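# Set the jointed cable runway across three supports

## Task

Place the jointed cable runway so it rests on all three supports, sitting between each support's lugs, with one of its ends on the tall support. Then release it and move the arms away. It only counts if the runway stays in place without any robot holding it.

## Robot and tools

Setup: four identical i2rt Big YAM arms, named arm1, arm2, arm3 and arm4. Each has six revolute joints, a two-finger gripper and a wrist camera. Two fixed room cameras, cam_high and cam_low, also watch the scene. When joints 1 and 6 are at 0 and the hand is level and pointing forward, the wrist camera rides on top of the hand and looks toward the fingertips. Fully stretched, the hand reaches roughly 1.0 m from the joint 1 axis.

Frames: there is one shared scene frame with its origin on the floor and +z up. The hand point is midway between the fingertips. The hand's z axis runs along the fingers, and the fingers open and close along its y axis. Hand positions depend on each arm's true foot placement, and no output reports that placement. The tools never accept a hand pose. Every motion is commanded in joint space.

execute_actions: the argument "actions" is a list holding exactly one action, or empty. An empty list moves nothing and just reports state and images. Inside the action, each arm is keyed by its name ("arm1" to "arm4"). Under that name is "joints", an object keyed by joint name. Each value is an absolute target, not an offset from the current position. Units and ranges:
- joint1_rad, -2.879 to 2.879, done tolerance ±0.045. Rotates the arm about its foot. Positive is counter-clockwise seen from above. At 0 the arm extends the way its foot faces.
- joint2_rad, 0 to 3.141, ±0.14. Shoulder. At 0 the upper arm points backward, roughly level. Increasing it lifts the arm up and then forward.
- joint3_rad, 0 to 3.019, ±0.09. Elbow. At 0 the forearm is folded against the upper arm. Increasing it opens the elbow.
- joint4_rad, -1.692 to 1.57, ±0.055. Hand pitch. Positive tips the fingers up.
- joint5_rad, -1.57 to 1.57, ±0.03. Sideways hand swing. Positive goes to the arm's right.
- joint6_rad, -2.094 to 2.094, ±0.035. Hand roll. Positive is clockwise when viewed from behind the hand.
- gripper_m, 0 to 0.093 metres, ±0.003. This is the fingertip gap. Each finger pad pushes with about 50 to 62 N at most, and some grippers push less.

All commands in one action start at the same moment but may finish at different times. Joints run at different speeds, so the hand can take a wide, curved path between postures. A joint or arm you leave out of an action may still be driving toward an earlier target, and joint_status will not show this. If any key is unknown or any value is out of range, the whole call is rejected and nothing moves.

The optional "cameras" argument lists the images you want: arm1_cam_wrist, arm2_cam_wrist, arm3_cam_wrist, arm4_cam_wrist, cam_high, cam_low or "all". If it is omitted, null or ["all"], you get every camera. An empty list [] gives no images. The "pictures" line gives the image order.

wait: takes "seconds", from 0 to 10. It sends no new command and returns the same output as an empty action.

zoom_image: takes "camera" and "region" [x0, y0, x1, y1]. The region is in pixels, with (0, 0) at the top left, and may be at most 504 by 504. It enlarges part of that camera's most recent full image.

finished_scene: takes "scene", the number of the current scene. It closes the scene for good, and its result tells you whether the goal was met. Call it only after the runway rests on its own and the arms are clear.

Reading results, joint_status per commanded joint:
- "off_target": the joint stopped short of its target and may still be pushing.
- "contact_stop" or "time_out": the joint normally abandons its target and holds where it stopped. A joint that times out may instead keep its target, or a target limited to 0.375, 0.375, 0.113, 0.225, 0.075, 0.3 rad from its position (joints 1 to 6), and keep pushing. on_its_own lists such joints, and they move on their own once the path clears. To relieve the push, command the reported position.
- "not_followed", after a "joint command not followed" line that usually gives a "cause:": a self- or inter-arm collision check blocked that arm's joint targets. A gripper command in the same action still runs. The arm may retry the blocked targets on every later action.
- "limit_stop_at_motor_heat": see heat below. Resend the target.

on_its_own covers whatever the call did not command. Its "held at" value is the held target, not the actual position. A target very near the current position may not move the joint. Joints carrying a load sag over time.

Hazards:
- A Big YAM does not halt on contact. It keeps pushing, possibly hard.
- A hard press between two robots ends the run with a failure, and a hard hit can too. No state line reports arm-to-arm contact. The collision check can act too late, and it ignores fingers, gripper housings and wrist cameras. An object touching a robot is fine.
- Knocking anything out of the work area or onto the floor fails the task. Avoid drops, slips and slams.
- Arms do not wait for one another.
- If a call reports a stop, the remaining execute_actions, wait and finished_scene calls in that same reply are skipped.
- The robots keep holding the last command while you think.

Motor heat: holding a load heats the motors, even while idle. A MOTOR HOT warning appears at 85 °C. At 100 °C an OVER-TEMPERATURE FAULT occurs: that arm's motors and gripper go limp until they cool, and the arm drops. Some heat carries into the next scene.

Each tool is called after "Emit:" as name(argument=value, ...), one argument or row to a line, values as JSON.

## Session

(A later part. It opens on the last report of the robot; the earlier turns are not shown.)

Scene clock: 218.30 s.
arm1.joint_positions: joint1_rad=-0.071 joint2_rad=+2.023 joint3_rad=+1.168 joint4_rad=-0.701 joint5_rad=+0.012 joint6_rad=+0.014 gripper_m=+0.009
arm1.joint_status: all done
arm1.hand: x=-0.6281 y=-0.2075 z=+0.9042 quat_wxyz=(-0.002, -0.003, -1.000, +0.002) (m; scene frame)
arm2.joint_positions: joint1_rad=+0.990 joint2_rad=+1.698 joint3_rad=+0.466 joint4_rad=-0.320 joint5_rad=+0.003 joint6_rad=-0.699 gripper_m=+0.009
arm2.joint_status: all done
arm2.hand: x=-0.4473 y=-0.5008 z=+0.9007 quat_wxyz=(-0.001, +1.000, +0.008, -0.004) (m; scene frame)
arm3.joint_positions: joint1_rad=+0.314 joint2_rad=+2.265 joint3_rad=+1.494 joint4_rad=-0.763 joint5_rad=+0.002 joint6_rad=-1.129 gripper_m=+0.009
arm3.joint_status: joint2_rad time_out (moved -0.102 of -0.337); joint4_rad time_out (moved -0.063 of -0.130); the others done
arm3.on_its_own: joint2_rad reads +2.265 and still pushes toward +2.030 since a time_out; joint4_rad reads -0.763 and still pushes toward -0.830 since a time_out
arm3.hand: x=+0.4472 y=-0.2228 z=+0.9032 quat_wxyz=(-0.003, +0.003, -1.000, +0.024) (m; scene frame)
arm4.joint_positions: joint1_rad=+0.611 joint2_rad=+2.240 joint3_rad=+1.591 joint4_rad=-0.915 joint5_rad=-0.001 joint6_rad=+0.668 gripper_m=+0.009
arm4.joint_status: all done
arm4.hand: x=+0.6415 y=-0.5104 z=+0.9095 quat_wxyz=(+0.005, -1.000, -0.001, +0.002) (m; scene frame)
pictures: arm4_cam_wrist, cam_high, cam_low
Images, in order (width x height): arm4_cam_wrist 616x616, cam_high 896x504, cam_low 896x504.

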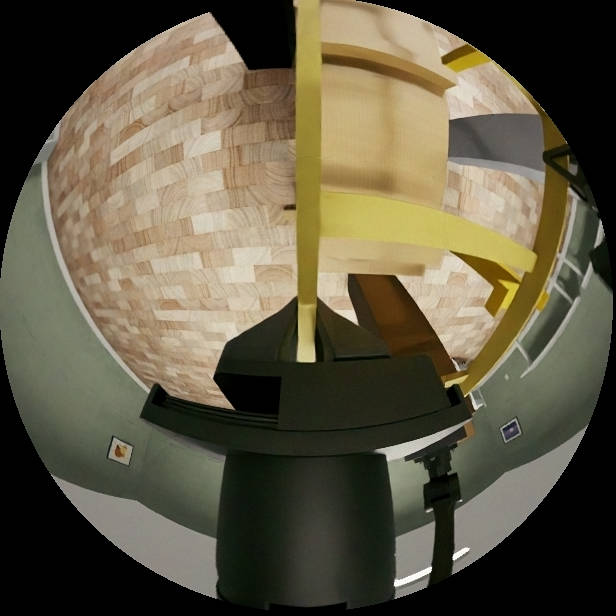

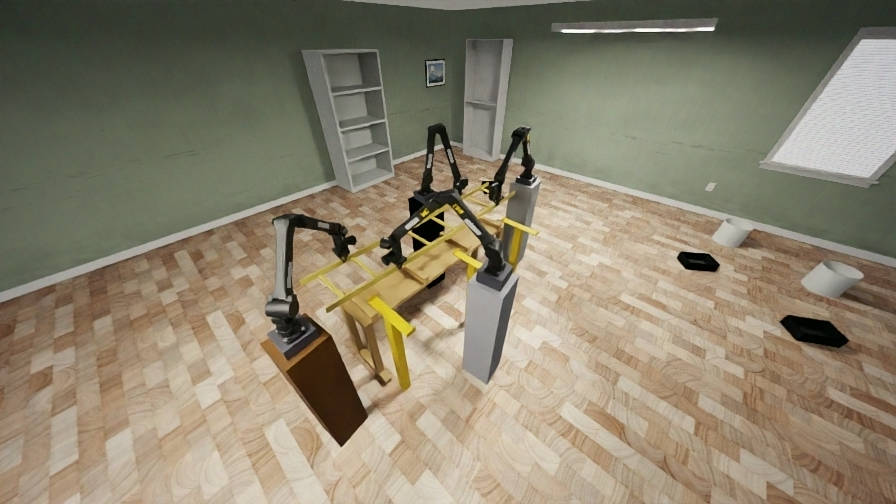

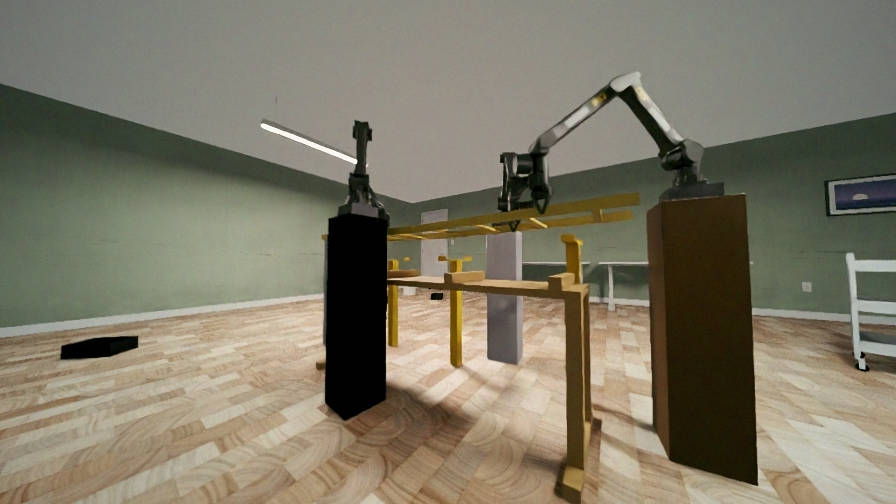

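Emit:
execute_actions(
  actions=[
    {"arm1":{"joints":{"joint1_rad":0.115,"joint2_rad":2.025,"joint3_rad":1.23,"joint4_rad":-0.71,"joint6_rad":0.2}},"arm2":{"joints":{"joint1_rad":0.765,"joint2_rad":1.64,"joint3_rad":0.68,"joint4_rad":-0.45,"joint6_rad":-0.925}},"arm3":{"joints":{"joint1_rad":0.39,"joint2_rad":1.94,"joint3_rad":1.262,"joint4_rad":-0.69,"joint6_rad":-1.05}},"arm4":{"joints":{"joint1_rad":0.475,"joint2_rad":2.13,"joint3_rad":1.42,"joint4_rad":-0.79,"joint6_rad":0.53}}},
  ],
  cameras=["cam_low","cam_high"],
)

Scene clock: 238.67 s.
arm1.joint_positions: joint1_rad=+0.118 joint2_rad=+2.007 joint3_rad=+1.186 joint4_rad=-0.726 joint5_rad=+0.014 joint6_rad=+0.199 gripper_m=+0.009
arm1.joint_status: all done
arm1.hand: x=-0.6309 y=-0.1118 z=+0.9170 quat_wxyz=(-0.007, -0.001, -1.000, +0.001) (m; scene frame)
arm2.joint_positions: joint1_rad=+0.764 joint2_rad=+1.745 joint3_rad=+0.642 joint4_rad=-0.426 joint5_rad=-0.005 joint6_rad=-0.923 gripper_m=+0.009
arm2.joint_status: all done
arm2.hand: x=-0.4468 y=-0.4053 z=+0.9133 quat_wxyz=(-0.010, +1.000, +0.007, -0.012) (m; scene frame)
arm3.joint_positions: joint1_rad=+0.395 joint2_rad=+2.127 joint3_rad=+1.217 joint4_rad=-0.662 joint5_rad=+0.004 joint6_rad=-1.045 gripper_m=+0.009
arm3.joint_status: joint2_rad time_out (moved -0.138 of -0.325); the others done
arm3.on_its_own: joint2_rad reads +2.127 and still pushes toward +1.940 since a time_out
arm3.hand: x=+0.4469 y=-0.1258 z=+0.9042 quat_wxyz=(+0.006, +0.001, -1.000, +0.007) (m; scene frame)
arm4.joint_positions: joint1_rad=+0.471 joint2_rad=+2.132 joint3_rad=+1.388 joint4_rad=-0.832 joint5_rad=-0.008 joint6_rad=+0.534 gripper_m=+0.009
arm4.joint_status: all done
arm4.hand: x=+0.6418 y=-0.4124 z=+0.9124 quat_wxyz=(+0.005, -1.000, +0.002, -0.005) (m; scene frame)
pictures: cam_high, cam_low
Images, in order (width x height): cam_high 896x504, cam_low 896x504.

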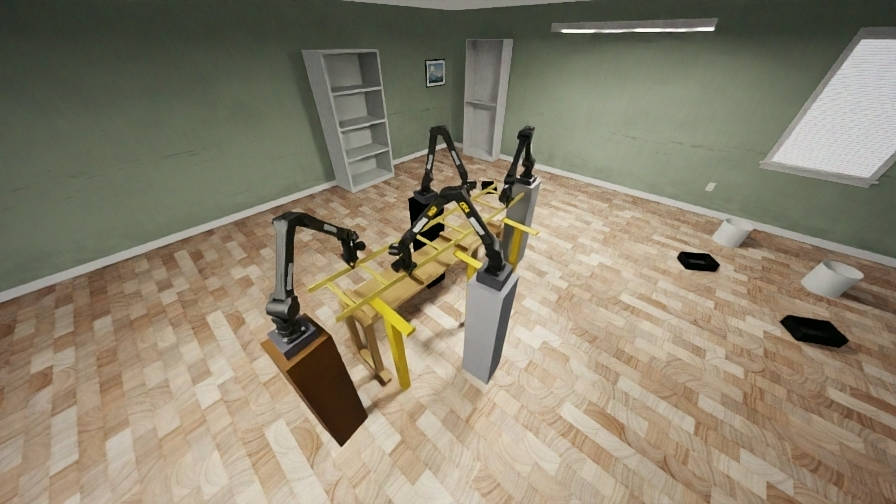

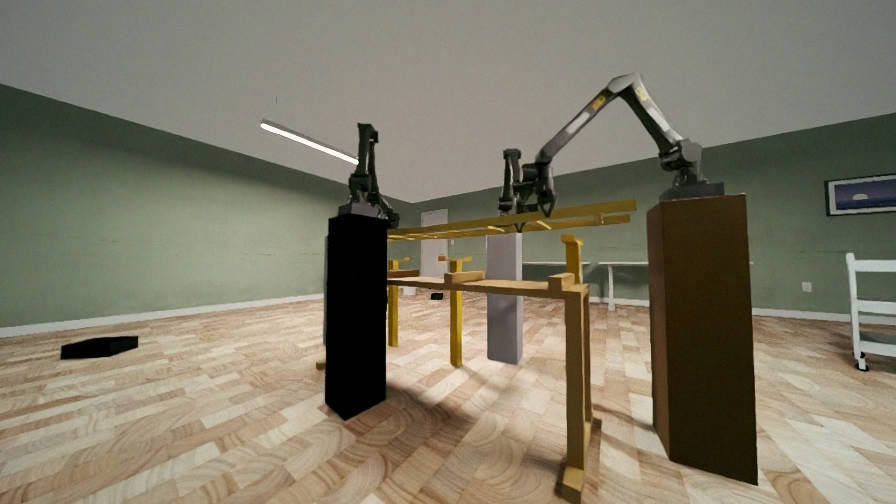

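Emit:
execute_actions(
  actions=[
    {"arm1":{"joints":{"joint1_rad":0.275,"joint2_rad":2.075,"joint3_rad":1.325,"joint4_rad":-0.75,"joint6_rad":0.365}},"arm2":{"joints":{"joint1_rad":0.625,"joint2_rad":1.735,"joint3_rad":0.915,"joint4_rad":-0.555,"joint6_rad":-1.065}},"arm3":{"joints":{"joint1_rad":0.485,"joint2_rad":1.86,"joint3_rad":1.02,"joint4_rad":-0.555,"joint6_rad":-0.955}},"arm4":{"joints":{"joint1_rad":0.33,"joint2_rad":2.07,"joint3_rad":1.285,"joint4_rad":-0.71,"joint6_rad":0.385}}},
  ],
  cameras=[],
)

Emit:
execute_actions(
  actions=[
    {"arm1":{"joints":{"joint1_rad":0.422,"joint2_rad":2.15,"joint3_rad":1.465,"joint4_rad":-0.815,"joint6_rad":0.513}},"arm2":{"joints":{"joint1_rad":0.53,"joint2_rad":1.83,"joint3_rad":1.17,"joint4_rad":-0.675,"joint6_rad":-1.16}},"arm3":{"joints":{"joint1_rad":0.622,"joint2_rad":1.795,"joint3_rad":0.80,"joint4_rad":-0.435,"joint6_rad":-0.82}},"arm4":{"joints":{"joint1_rad":0.16,"joint2_rad":2.03,"joint3_rad":1.197,"joint4_rad":-0.67,"joint6_rad":0.215}}},
  ],
  cameras=["cam_low","cam_high","arm1_cam_wrist","arm4_cam_wrist"],
)

Scene clock: 244.83 s.
arm1.joint_positions: joint1_rad=+0.282 joint2_rad=+2.061 joint3_rad=+1.274 joint4_rad=-0.775 joint5_rad=+0.008 joint6_rad=+0.363 gripper_m=+0.009
arm1.joint_status: all done
arm1.hand: x=-0.6330 y=-0.0227 z=+0.9142 quat_wxyz=(+0.001, +0.000, -1.000, -0.002) (m; scene frame)
arm2.joint_positions: joint1_rad=+0.630 joint2_rad=+1.865 joint3_rad=+0.856 joint4_rad=-0.523 joint5_rad=-0.007 joint6_rad=-1.058 gripper_m=+0.009
arm2.joint_status: all done
arm2.hand: x=-0.4465 y=-0.3175 z=+0.9114 quat_wxyz=(-0.009, +1.000, +0.008, -0.010) (m; scene frame)
arm3.joint_positions: joint1_rad=+0.495 joint2_rad=+2.026 joint3_rad=+0.977 joint4_rad=-0.524 joint5_rad=+0.004 joint6_rad=-0.947 gripper_m=+0.009
arm3.joint_status: joint2_rad time_out (moved -0.100 of -0.267); the others done
arm3.on_its_own: joint2_rad reads +2.026 and still pushes toward +1.860 since a time_out
arm3.hand: x=+0.4457 y=-0.0378 z=+0.8977 quat_wxyz=(+0.006, +0.002, -1.000, +0.007) (m; scene frame)
arm4.joint_positions: joint1_rad=+0.325 joint2_rad=+2.073 joint3_rad=+1.249 joint4_rad=-0.751 joint5_rad=-0.008 joint6_rad=+0.383 gripper_m=+0.009
arm4.joint_status: all done
arm4.hand: x=+0.6414 y=-0.3243 z=+0.9072 quat_wxyz=(+0.005, -1.000, +0.000, -0.004) (m; scene frame)
pictures: none
No camera images: the call's "cameras" was empty. Leave "cameras" out to get every camera's image.

not run: a stop came earlier in this reply.

Emit:
execute_actions(
  actions=[
    {"arm1":{"joints":{"joint1_rad":0.422,"joint2_rad":2.16,"joint3_rad":1.465,"joint4_rad":-0.815,"joint6_rad":0.513}},"arm2":{"joints":{"joint1_rad":0.53,"joint2_rad":1.85,"joint3_rad":1.18,"joint4_rad":-0.675,"joint6_rad":-1.16}},"arm3":{"joints":{"joint1_rad":0.622,"joint2_rad":1.76,"joint3_rad":0.815,"joint4_rad":-0.44,"joint6_rad":-0.82}},"arm4":{"joints":{"joint1_rad":0.16,"joint2_rad":2.015,"joint3_rad":1.205,"joint4_rad":-0.67,"joint6_rad":0.215}}},
  ],
  cameras=["cam_low","cam_high","arm1_cam_wrist","arm4_cam_wrist"],
)

Scene clock: 250.17 s.
arm1.joint_positions: joint1_rad=+0.429 joint2_rad=+2.152 joint3_rad=+1.410 joint4_rad=-0.838 joint5_rad=+0.002 joint6_rad=+0.508 gripper_m=+0.009
arm1.joint_status: all done
arm1.hand: x=-0.6364 y=+0.0655 z=+0.9047 quat_wxyz=(+0.009, +0.000, -1.000, -0.001) (m; scene frame)
arm2.joint_positions: joint1_rad=+0.543 joint2_rad=+2.002 joint3_rad=+1.101 joint4_rad=-0.637 joint5_rad=-0.003 joint6_rad=-1.147 gripper_m=+0.009
arm2.joint_status: joint2_rad time_out (moved +0.136 of -0.015); the others done
arm2.on_its_own: joint2_rad reads +2.002 and still pushes toward +1.850 since a time_out
arm2.hand: x=-0.4475 y=-0.2306 z=+0.9074 quat_wxyz=(-0.009, +1.000, +0.008, -0.006) (m; scene frame)
arm3.joint_positions: joint1_rad=+0.631 joint2_rad=+1.912 joint3_rad=+0.763 joint4_rad=-0.421 joint5_rad=+0.004 joint6_rad=-0.813 gripper_m=+0.009
arm3.joint_status: joint2_rad time_out (moved -0.115 of -0.266); the others done
arm3.on_its_own: joint2_rad reads +1.912 and still pushes toward +1.760 since a time_out
arm3.hand: x=+0.4436 y=+0.0507 z=+0.9034 quat_wxyz=(+0.005, +0.003, -1.000, +0.009) (m; scene frame)
arm4.joint_positions: joint1_rad=+0.156 joint2_rad=+2.013 joint3_rad=+1.158 joint4_rad=-0.714 joint5_rad=-0.006 joint6_rad=+0.212 gripper_m=+0.009
arm4.joint_status: all done
arm4.hand: x=+0.6403 y=-0.2344 z=+0.9144 quat_wxyz=(+0.005, -1.000, -0.001, -0.001) (m; scene frame)
pictures: arm1_cam_wrist, arm4_cam_wrist, cam_high, cam_low
Images, in order (width x height): arm1_cam_wrist 616x616, arm4_cam_wrist 616x616, cam_high 896x504, cam_low 896x504.

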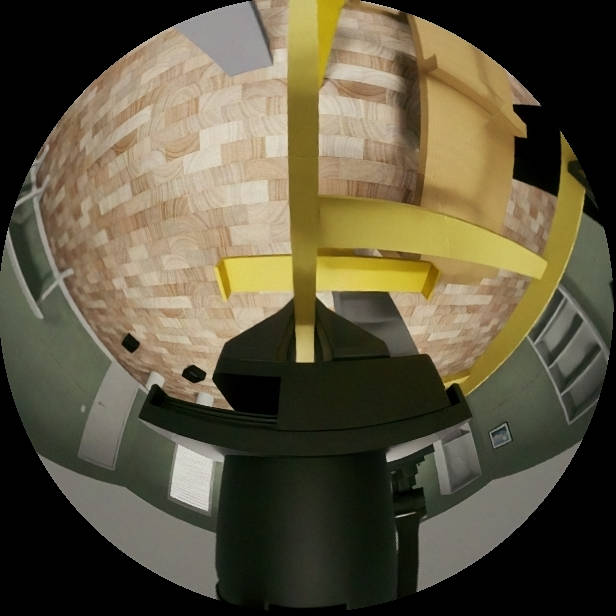

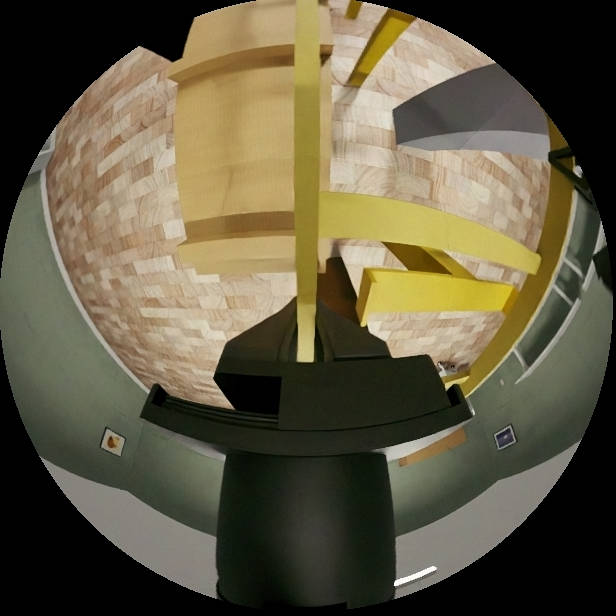

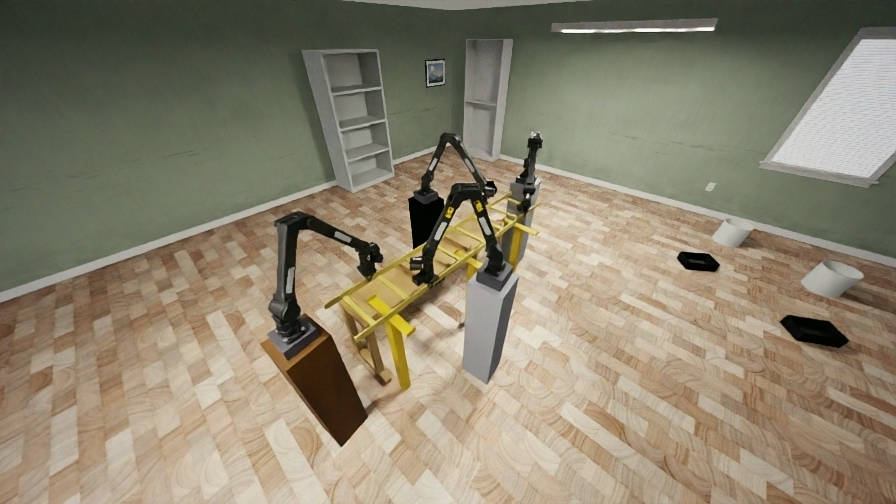

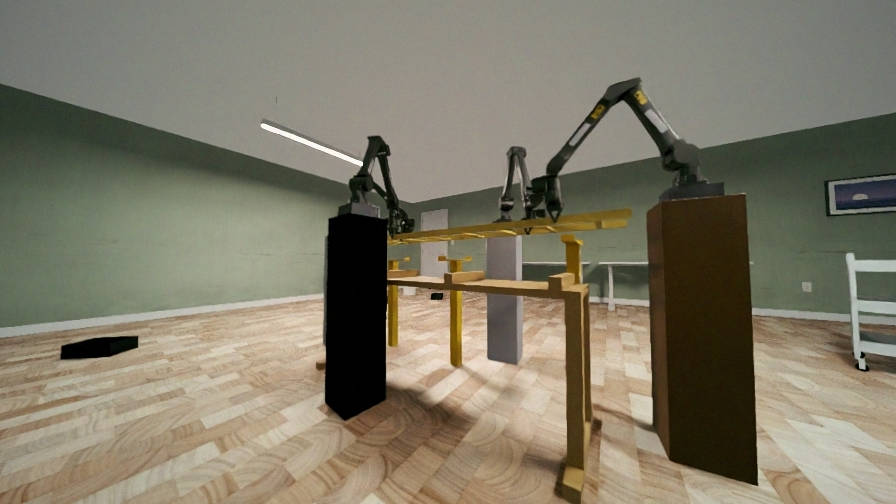

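Emit:
execute_actions(
  actions=[
    {"arm1":{"joints":{"joint1_rad":0.549,"joint2_rad":2.245,"joint3_rad":1.665,"joint4_rad":-0.91,"joint6_rad":0.64}},"arm2":{"joints":{"joint1_rad":0.46,"joint2_rad":1.96,"joint3_rad":1.485,"joint4_rad":-0.82,"joint6_rad":-1.23}},"arm3":{"joints":{"joint1_rad":0.813,"joint2_rad":1.715,"joint3_rad":0.645,"joint4_rad":-0.325,"joint6_rad":-0.625}},"arm4":{"joints":{"joint1_rad":-0.022,"joint2_rad":2.015,"joint3_rad":1.18,"joint4_rad":-0.645,"joint6_rad":0.032}}},
  ],
  cameras=["cam_low","arm2_cam_wrist","arm1_cam_wrist","arm4_cam_wrist"],
)

Scene clock: 258.67 s.
arm1.joint_positions: joint1_rad=+0.556 joint2_rad=+2.244 joint3_rad=+1.598 joint4_rad=-0.944 joint5_rad=-0.007 joint6_rad=+0.635 gripper_m=+0.009
arm1.joint_status: all done
arm1.hand: x=-0.6399 y=+0.1544 z=+0.9078 quat_wxyz=(+0.016, +0.001, -1.000, -0.001) (m; scene frame)
arm2.joint_positions: joint1_rad=+0.478 joint2_rad=+2.135 joint3_rad=+1.374 joint4_rad=-0.771 joint5_rad=-0.005 joint6_rad=-1.213 gripper_m=+0.009
arm2.joint_status: joint2_rad time_out (moved +0.133 of -0.042); joint3_rad time_out (moved +0.273 of +0.384); the others done
arm2.on_its_own: joint2_rad reads +2.135 and still pushes toward +1.960 since a time_out; joint3_rad reads +1.374 and still pushes toward +1.485 since a time_out
arm2.hand: x=-0.4483 y=-0.1427 z=+0.9106 quat_wxyz=(-0.012, +1.000, +0.009, -0.007) (m; scene frame)
arm3.joint_positions: joint1_rad=+0.824 joint2_rad=+1.847 joint3_rad=+0.595 joint4_rad=-0.320 joint5_rad=+0.003 joint6_rad=-0.619 gripper_m=+0.009
arm3.joint_status: all done
arm3.hand: x=+0.4419 y=+0.1388 z=+0.8994 quat_wxyz=(+0.005, +0.002, -1.000, +0.008) (m; scene frame)
arm4.joint_positions: joint1_rad=-0.026 joint2_rad=+2.014 joint3_rad=+1.135 joint4_rad=-0.707 joint5_rad=-0.005 joint6_rad=+0.030 gripper_m=+0.009
arm4.joint_status: joint4_rad time_out (moved +0.008 of +0.069); the others done
arm4.on_its_own: joint4_rad reads -0.707 and still pushes toward -0.645 since a time_out
arm4.hand: x=+0.6400 y=-0.1446 z=+0.9096 quat_wxyz=(+0.005, -1.000, -0.001, -0.008) (m; scene frame)
pictures: arm1_cam_wrist, arm2_cam_wrist, arm4_cam_wrist, cam_low
Images, in order (width x height): arm1_cam_wrist 616x616, arm2_cam_wrist 616x616, arm4_cam_wrist 616x616, cam_low 896x504.

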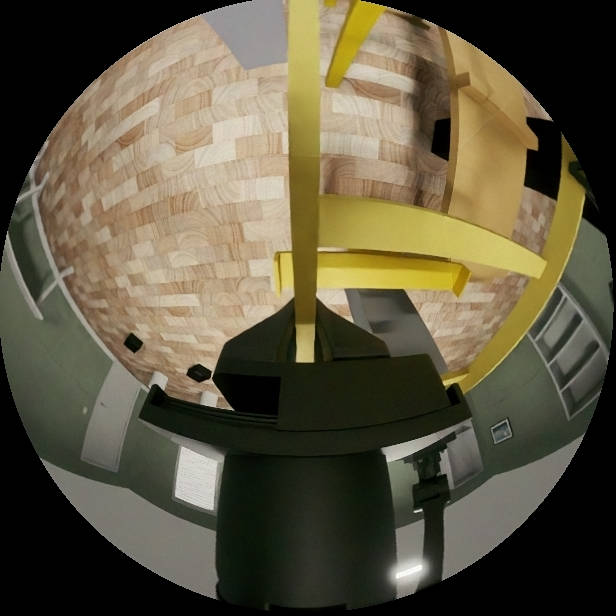

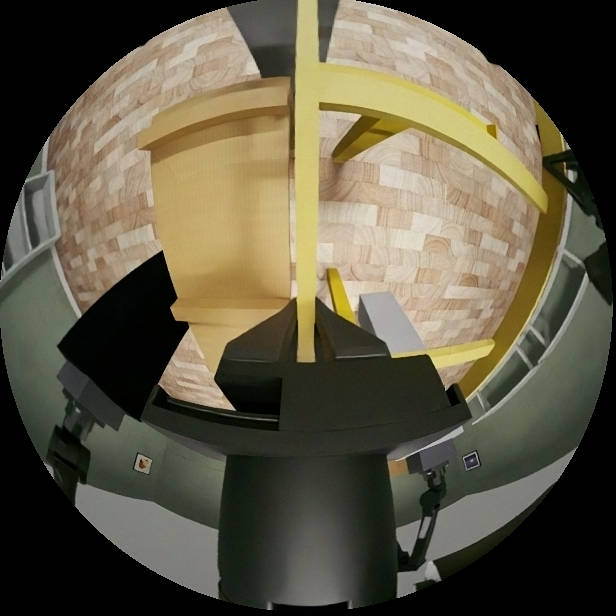

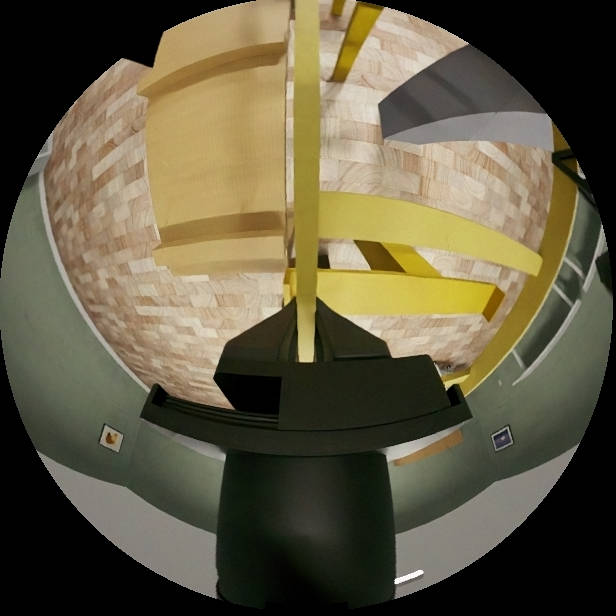

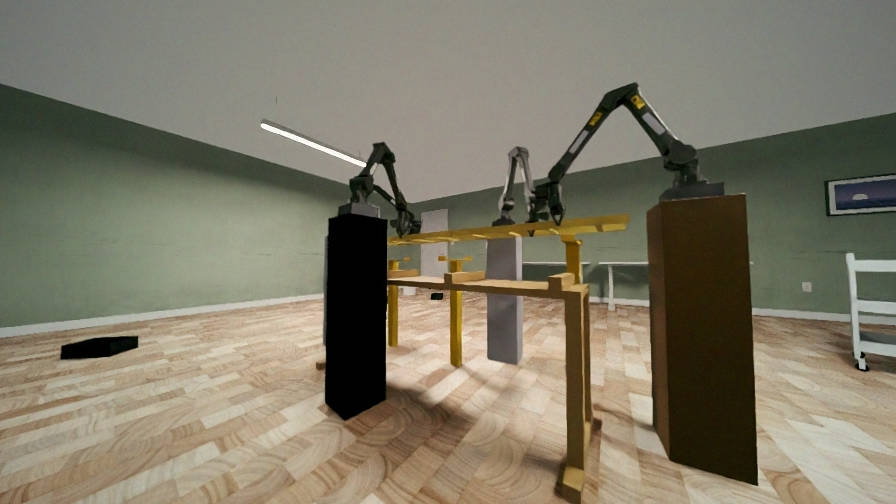

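Emit:
zoom_image(
  camera="arm1_cam_wrist",
  region=[260, 230, 480, 320],
)

Emit:
zoom_image(
  camera="arm4_cam_wrist",
  region=[260, 240, 360, 330],
)

Region (260, 230, 480, 320) of arm1_cam_wrist's 616x616 image, scaled by 2.291, with more detail than that image has; it fills the top 206 rows of this view, and the rest is white.

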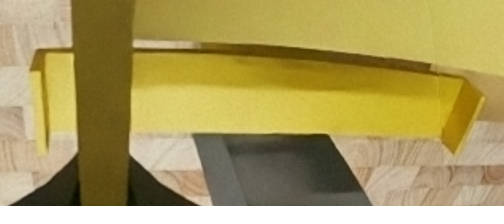

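Region (260, 240, 360, 330) of arm4_cam_wrist's 616x616 image, scaled by 5.040, with more detail than that image has; it fills the top 454 rows of this view, and the rest is white.

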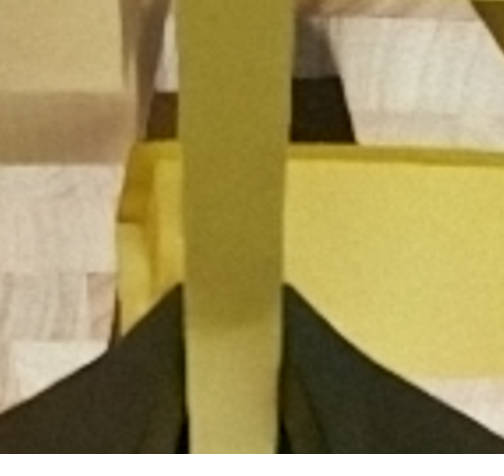

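Emit:
execute_actions(
  actions=[
    {"arm1":{"joints":{"joint1_rad":0.585,"joint2_rad":2.31,"joint3_rad":1.69,"joint4_rad":-0.87,"joint6_rad":0.668}},"arm2":{"joints":{"joint1_rad":0.445,"joint2_rad":2.075,"joint3_rad":1.55,"joint4_rad":-0.795,"joint6_rad":-1.245}},"arm3":{"joints":{"joint1_rad":0.855,"joint2_rad":1.79,"joint3_rad":0.61,"joint4_rad":-0.225,"joint6_rad":-0.58}},"arm4":{"joints":{"joint1_rad":-0.065,"joint2_rad":2.015,"joint3_rad":1.175,"joint4_rad":-0.68,"joint6_rad":-0.01}}},
  ],
  cameras=["cam_low","arm3_cam_wrist","arm1_cam_wrist","arm4_cam_wrist"],
)

Scene clock: 278.03 s.
arm1.joint_positions: joint1_rad=+0.570 joint2_rad=+2.326 joint3_rad=+1.626 joint4_rad=-0.886 joint5_rad=+0.002 joint6_rad=+0.651 gripper_m=+0.009
arm1.joint_status: all done
arm1.hand: x=-0.6379 y=+0.1649 z=+0.8672 quat_wxyz=(+0.011, -0.001, -1.000, +0.001) (m; scene frame)
arm2.joint_positions: joint1_rad=+0.471 joint2_rad=+2.232 joint3_rad=+1.435 joint4_rad=-0.766 joint5_rad=-0.003 joint6_rad=-1.221 gripper_m=+0.009
arm2.joint_status: joint2_rad time_out (moved +0.098 of -0.060); joint3_rad time_out (moved +0.061 of +0.176); the others done
arm2.on_its_own: joint2_rad reads +2.232 and still pushes toward +2.075 since a time_out; joint3_rad reads +1.435 and still pushes toward +1.548 since a time_out
arm2.hand: x=-0.4470 y=-0.1334 z=+0.8735 quat_wxyz=(+0.002, +1.000, +0.009, +0.000) (m; scene frame)
arm3.joint_positions: joint1_rad=+0.847 joint2_rad=+1.888 joint3_rad=+0.577 joint4_rad=-0.240 joint5_rad=-0.004 joint6_rad=-0.592 gripper_m=+0.009
arm3.joint_status: all done
arm3.hand: x=+0.4444 y=+0.1468 z=+0.8859 quat_wxyz=(-0.006, +0.001, -1.000, +0.011) (m; scene frame)
arm4.joint_positions: joint1_rad=-0.046 joint2_rad=+2.018 joint3_rad=+1.134 joint4_rad=-0.707 joint5_rad=-0.010 joint6_rad=+0.010 gripper_m=+0.009
arm4.joint_status: all done
arm4.hand: x=+0.6413 y=-0.1353 z=+0.9077 quat_wxyz=(+0.003, -1.000, -0.001, -0.011) (m; scene frame)
pictures: arm1_cam_wrist, arm3_cam_wrist, arm4_cam_wrist, cam_low
Images, in order (width x height): arm1_cam_wrist 616x616, arm3_cam_wrist 616x616, arm4_cam_wrist 616x616, cam_low 896x504.

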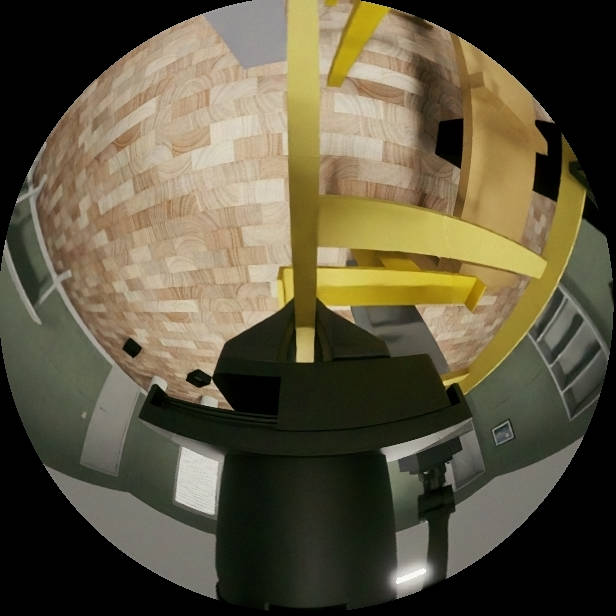

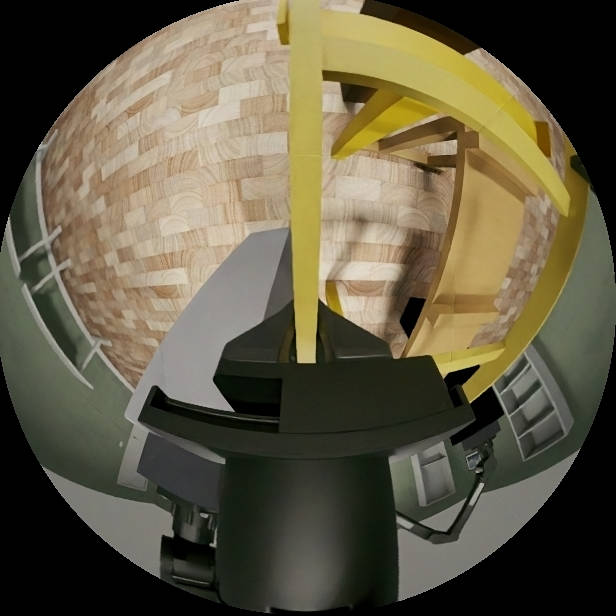

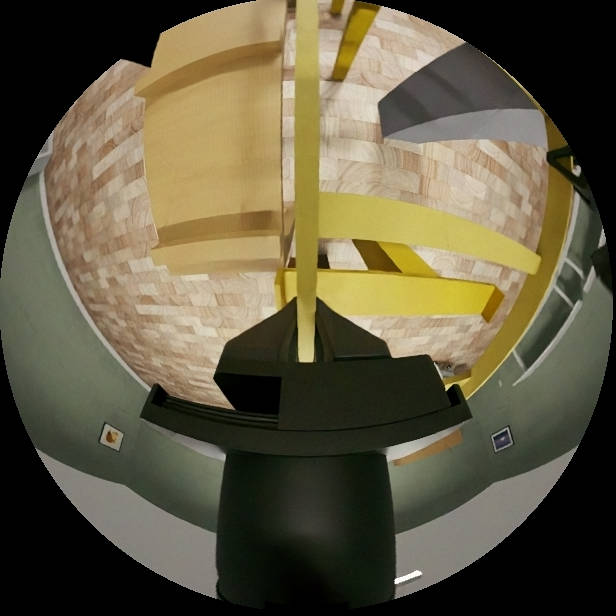

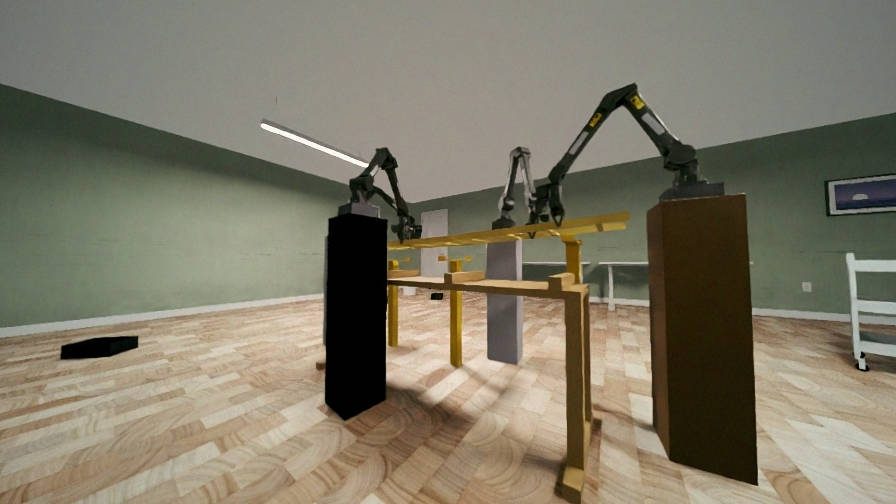

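Emit:
zoom_image(
  camera="arm4_cam_wrist",
  region=[260, 240, 360, 330],
)

Emit:
zoom_image(
  camera="arm3_cam_wrist",
  region=[260, 0, 340, 80],
)

Emit:
zoom_image(
  camera="arm1_cam_wrist",
  region=[260, 240, 360, 330],
)

Region (260, 240, 360, 330) of arm4_cam_wrist's 616x616 image, scaled by 5.040, with more detail than that image has; it fills the top 454 rows of this view, and the rest is white.

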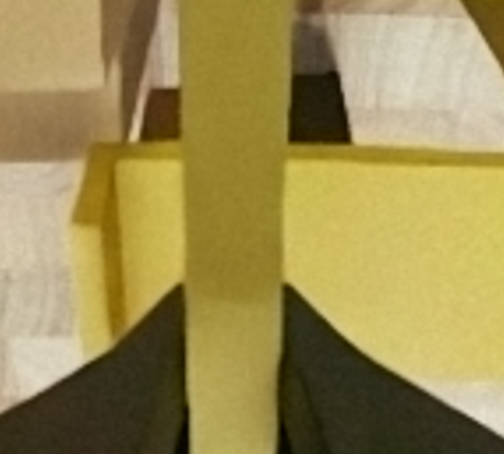

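Region (260, 0, 340, 80) of arm3_cam_wrist's 616x616 image, scaled by 6.300, with more detail than that image has.

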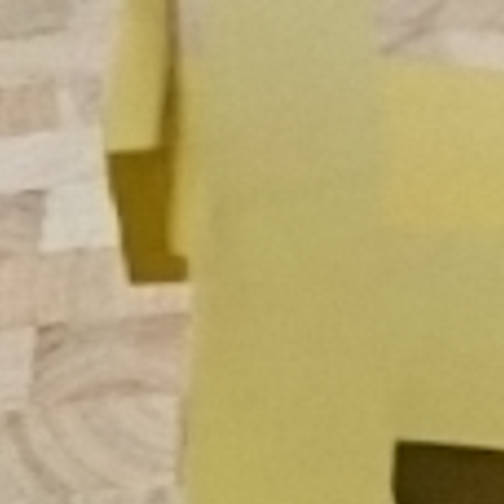

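Region (260, 240, 360, 330) of arm1_cam_wrist's 616x616 image, scaled by 5.040, with more detail than that image has; it fills the top 454 rows of this view, and the rest is white.

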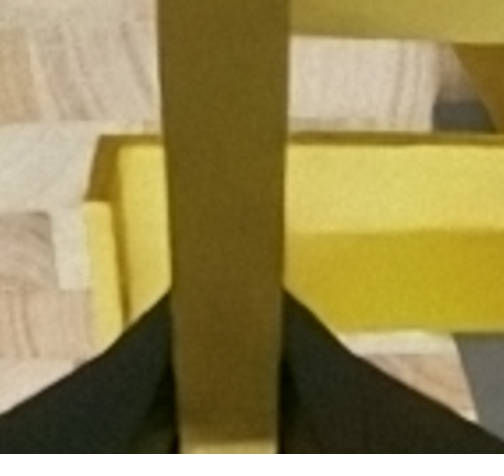

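Emit:
execute_actions(
  actions=[
    {"arm1":{"joints":{"joint1_rad":0.59,"joint2_rad":2.41,"joint3_rad":1.70,"joint4_rad":-0.80}},"arm2":{"joints":{"joint1_rad":0.45,"joint2_rad":2.195,"joint3_rad":1.57,"joint4_rad":-0.69}},"arm3":{"joints":{"joint2_rad":1.9,"joint3_rad":0.625,"joint4_rad":-0.135}},"arm4":{"joints":{"joint2_rad":2.08,"joint3_rad":1.175,"joint4_rad":-0.63}}},
  ],
  cameras=["cam_low","arm2_cam_wrist","arm1_cam_wrist","arm4_cam_wrist"],
)

Scene clock: 290.53 s.
arm1.joint_positions: joint1_rad=+0.572 joint2_rad=+2.430 joint3_rad=+1.649 joint4_rad=-0.795 joint5_rad=-0.002 joint6_rad=+0.649 gripper_m=+0.009
arm1.joint_status: all done
arm1.hand: x=-0.6370 y=+0.1695 z=+0.8112 quat_wxyz=(+0.009, +0.001, -1.000, -0.003) (m; scene frame)
arm2.joint_positions: joint1_rad=+0.469 joint2_rad=+2.353 joint3_rad=+1.463 joint4_rad=-0.667 joint5_rad=+0.001 joint6_rad=-1.225 gripper_m=+0.009
arm2.joint_status: joint2_rad time_out (moved +0.120 of -0.037); joint3_rad time_out (moved +0.028 of +0.135); the others done
arm2.on_its_own: joint2_rad reads +2.353 and still pushes toward +2.195 since a time_out; joint3_rad reads +1.463 and still pushes toward +1.570 since a time_out
arm2.hand: x=-0.4464 y=-0.1294 z=+0.8140 quat_wxyz=(-0.001, +1.000, +0.010, +0.000) (m; scene frame)
arm3.joint_positions: joint1_rad=+0.854 joint2_rad=+2.002 joint3_rad=+0.583 joint4_rad=-0.136 joint5_rad=-0.013 joint6_rad=-0.587 gripper_m=+0.009
arm3.joint_status: all done
arm3.hand: x=+0.4427 y=+0.1518 z=+0.8542 quat_wxyz=(-0.006, +0.001, -1.000, +0.006) (m; scene frame)
arm4.joint_positions: joint1_rad=-0.051 joint2_rad=+2.083 joint3_rad=+1.138 joint4_rad=-0.653 joint5_rad=-0.001 joint6_rad=+0.004 gripper_m=+0.009
arm4.joint_status: all done
arm4.hand: x=+0.6414 y=-0.1309 z=+0.8786 quat_wxyz=(+0.007, -1.000, -0.001, -0.014) (m; scene frame)
pictures: arm1_cam_wrist, arm2_cam_wrist, arm4_cam_wrist, cam_low
Images, in order (width x height): arm1_cam_wrist 616x616, arm2_cam_wrist 616x616, arm4_cam_wrist 616x616, cam_low 896x504.

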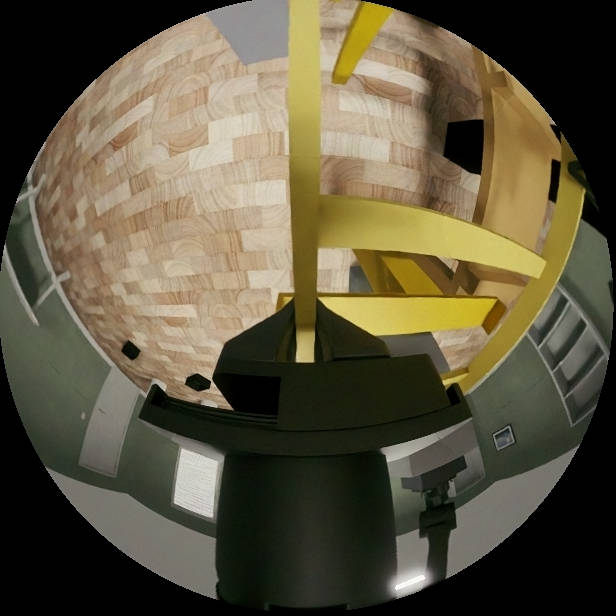

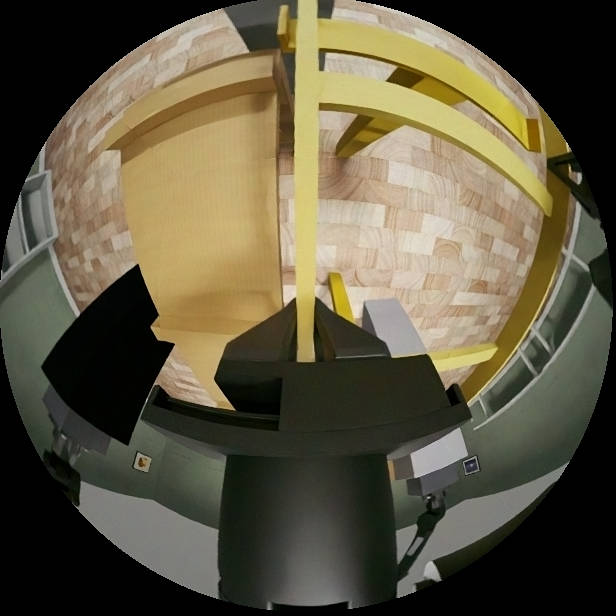

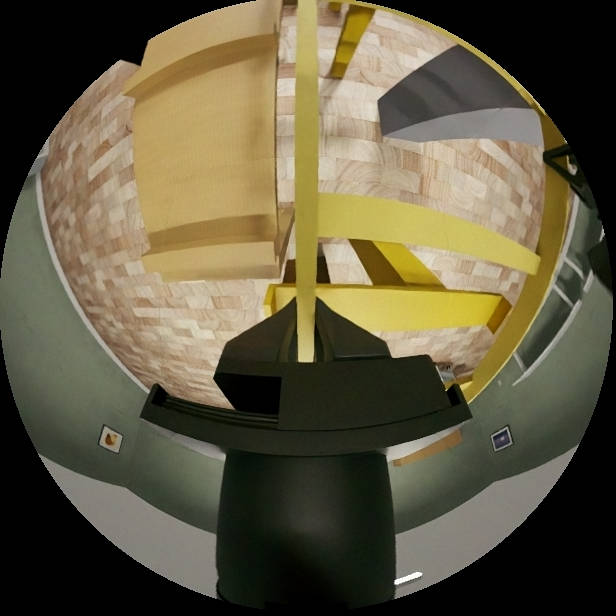

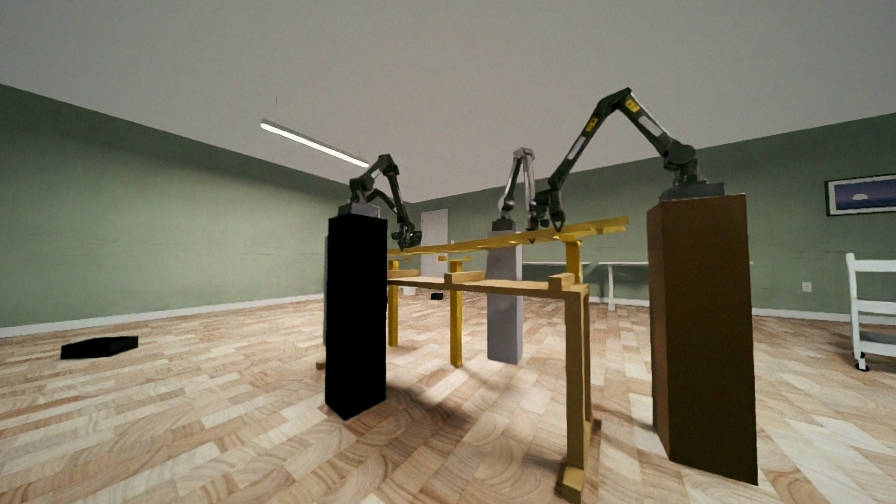

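Emit:
execute_actions(
  actions=[
    {"arm1":{"joints":{"joint1_rad":0.58,"joint2_rad":2.47,"joint3_rad":1.71,"joint4_rad":-0.755}},"arm2":{"joints":{"joint1_rad":0.46,"joint2_rad":2.26,"joint3_rad":1.57,"joint4_rad":-0.645}},"arm3":{"joints":{"joint1_rad":0.835,"joint2_rad":1.99,"joint3_rad":0.655,"joint4_rad":-0.055}},"arm4":{"joints":{"joint1_rad":-0.028,"joint2_rad":2.132,"joint3_rad":1.178,"joint4_rad":-0.59}}},
  ],
  cameras=["cam_low","arm2_cam_wrist","arm3_cam_wrist","arm4_cam_wrist"],
)

Emit:
zoom_image(
  camera="cam_low",
  region=[370, 200, 640, 300],
)

Scene clock: 297.47 s.
arm1.joint_positions: joint1_rad=+0.564 joint2_rad=+2.481 joint3_rad=+1.663 joint4_rad=-0.755 joint5_rad=+0.001 joint6_rad=+0.645 gripper_m=+0.009
arm1.joint_status: all done
arm1.hand: x=-0.6338 y=+0.1652 z=+0.7842 quat_wxyz=(+0.007, -0.001, -1.000, -0.003) (m; scene frame)
arm2.joint_positions: joint1_rad=+0.469 joint2_rad=+2.401 joint3_rad=+1.468 joint4_rad=-0.629 joint5_rad=+0.003 joint6_rad=-1.224 gripper_m=+0.009
arm2.joint_status: joint2_rad time_out (moved +0.049 of -0.093); joint3_rad time_out (moved +0.004 of +0.107); the others done
arm2.on_its_own: joint2_rad reads +2.401 and still pushes toward +2.260 since a time_out; joint3_rad reads +1.468 and still pushes toward +1.570 since a time_out
arm2.hand: x=-0.4442 y=-0.1341 z=+0.7879 quat_wxyz=(+0.002, +1.000, +0.010, +0.003) (m; scene frame)
arm3.joint_positions: joint1_rad=+0.850 joint2_rad=+2.094 joint3_rad=+0.612 joint4_rad=-0.070 joint5_rad=-0.009 joint6_rad=-0.588 gripper_m=+0.009
arm3.joint_status: all done
arm3.hand: x=+0.4460 y=+0.1467 z=+0.8300 quat_wxyz=(-0.007, +0.000, -1.000, +0.009) (m; scene frame)
arm4.joint_positions: joint1_rad=-0.041 joint2_rad=+2.133 joint3_rad=+1.141 joint4_rad=-0.612 joint5_rad=-0.002 joint6_rad=+0.009 gripper_m=+0.009
arm4.joint_status: all done
arm4.hand: x=+0.6433 y=-0.1358 z=+0.8557 quat_wxyz=(+0.007, -1.000, -0.004, -0.017) (m; scene frame)
pictures: arm2_cam_wrist, arm3_cam_wrist, arm4_cam_wrist, cam_low
Images, in order (width x height): arm2_cam_wrist 616x616, arm3_cam_wrist 616x616, arm4_cam_wrist 616x616, cam_low 896x504.

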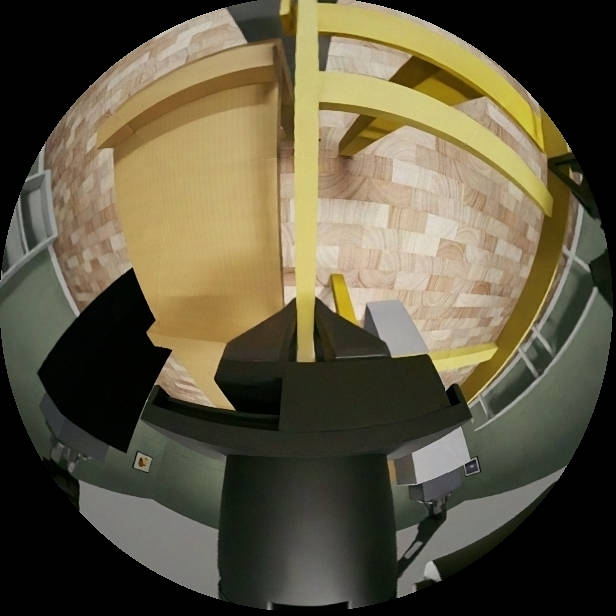

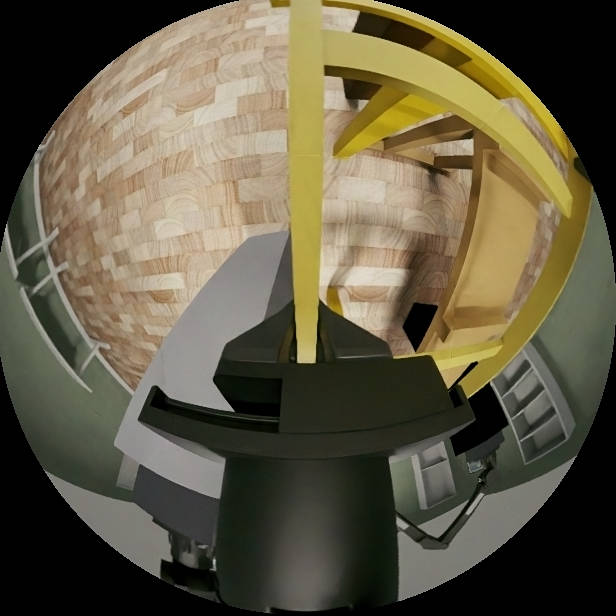

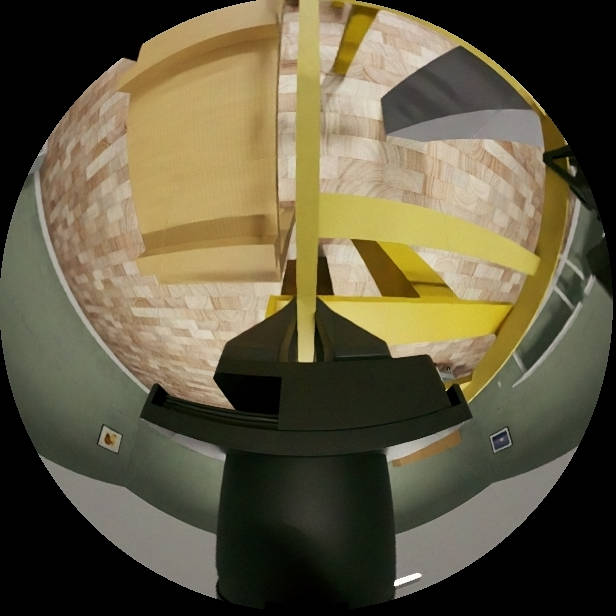

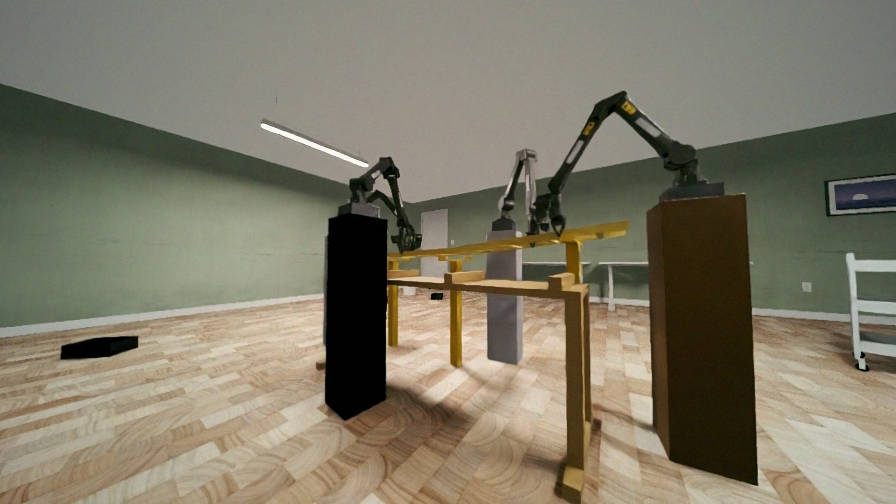

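Region (370, 200, 640, 300) of cam_low's 896x504 image, scaled by 1.867, with more detail than that image has; it fills the top 187 rows of this view, and the rest is white.

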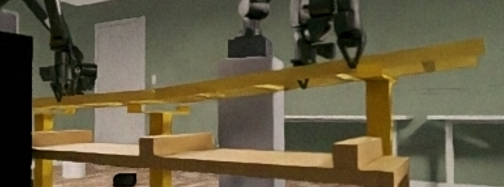

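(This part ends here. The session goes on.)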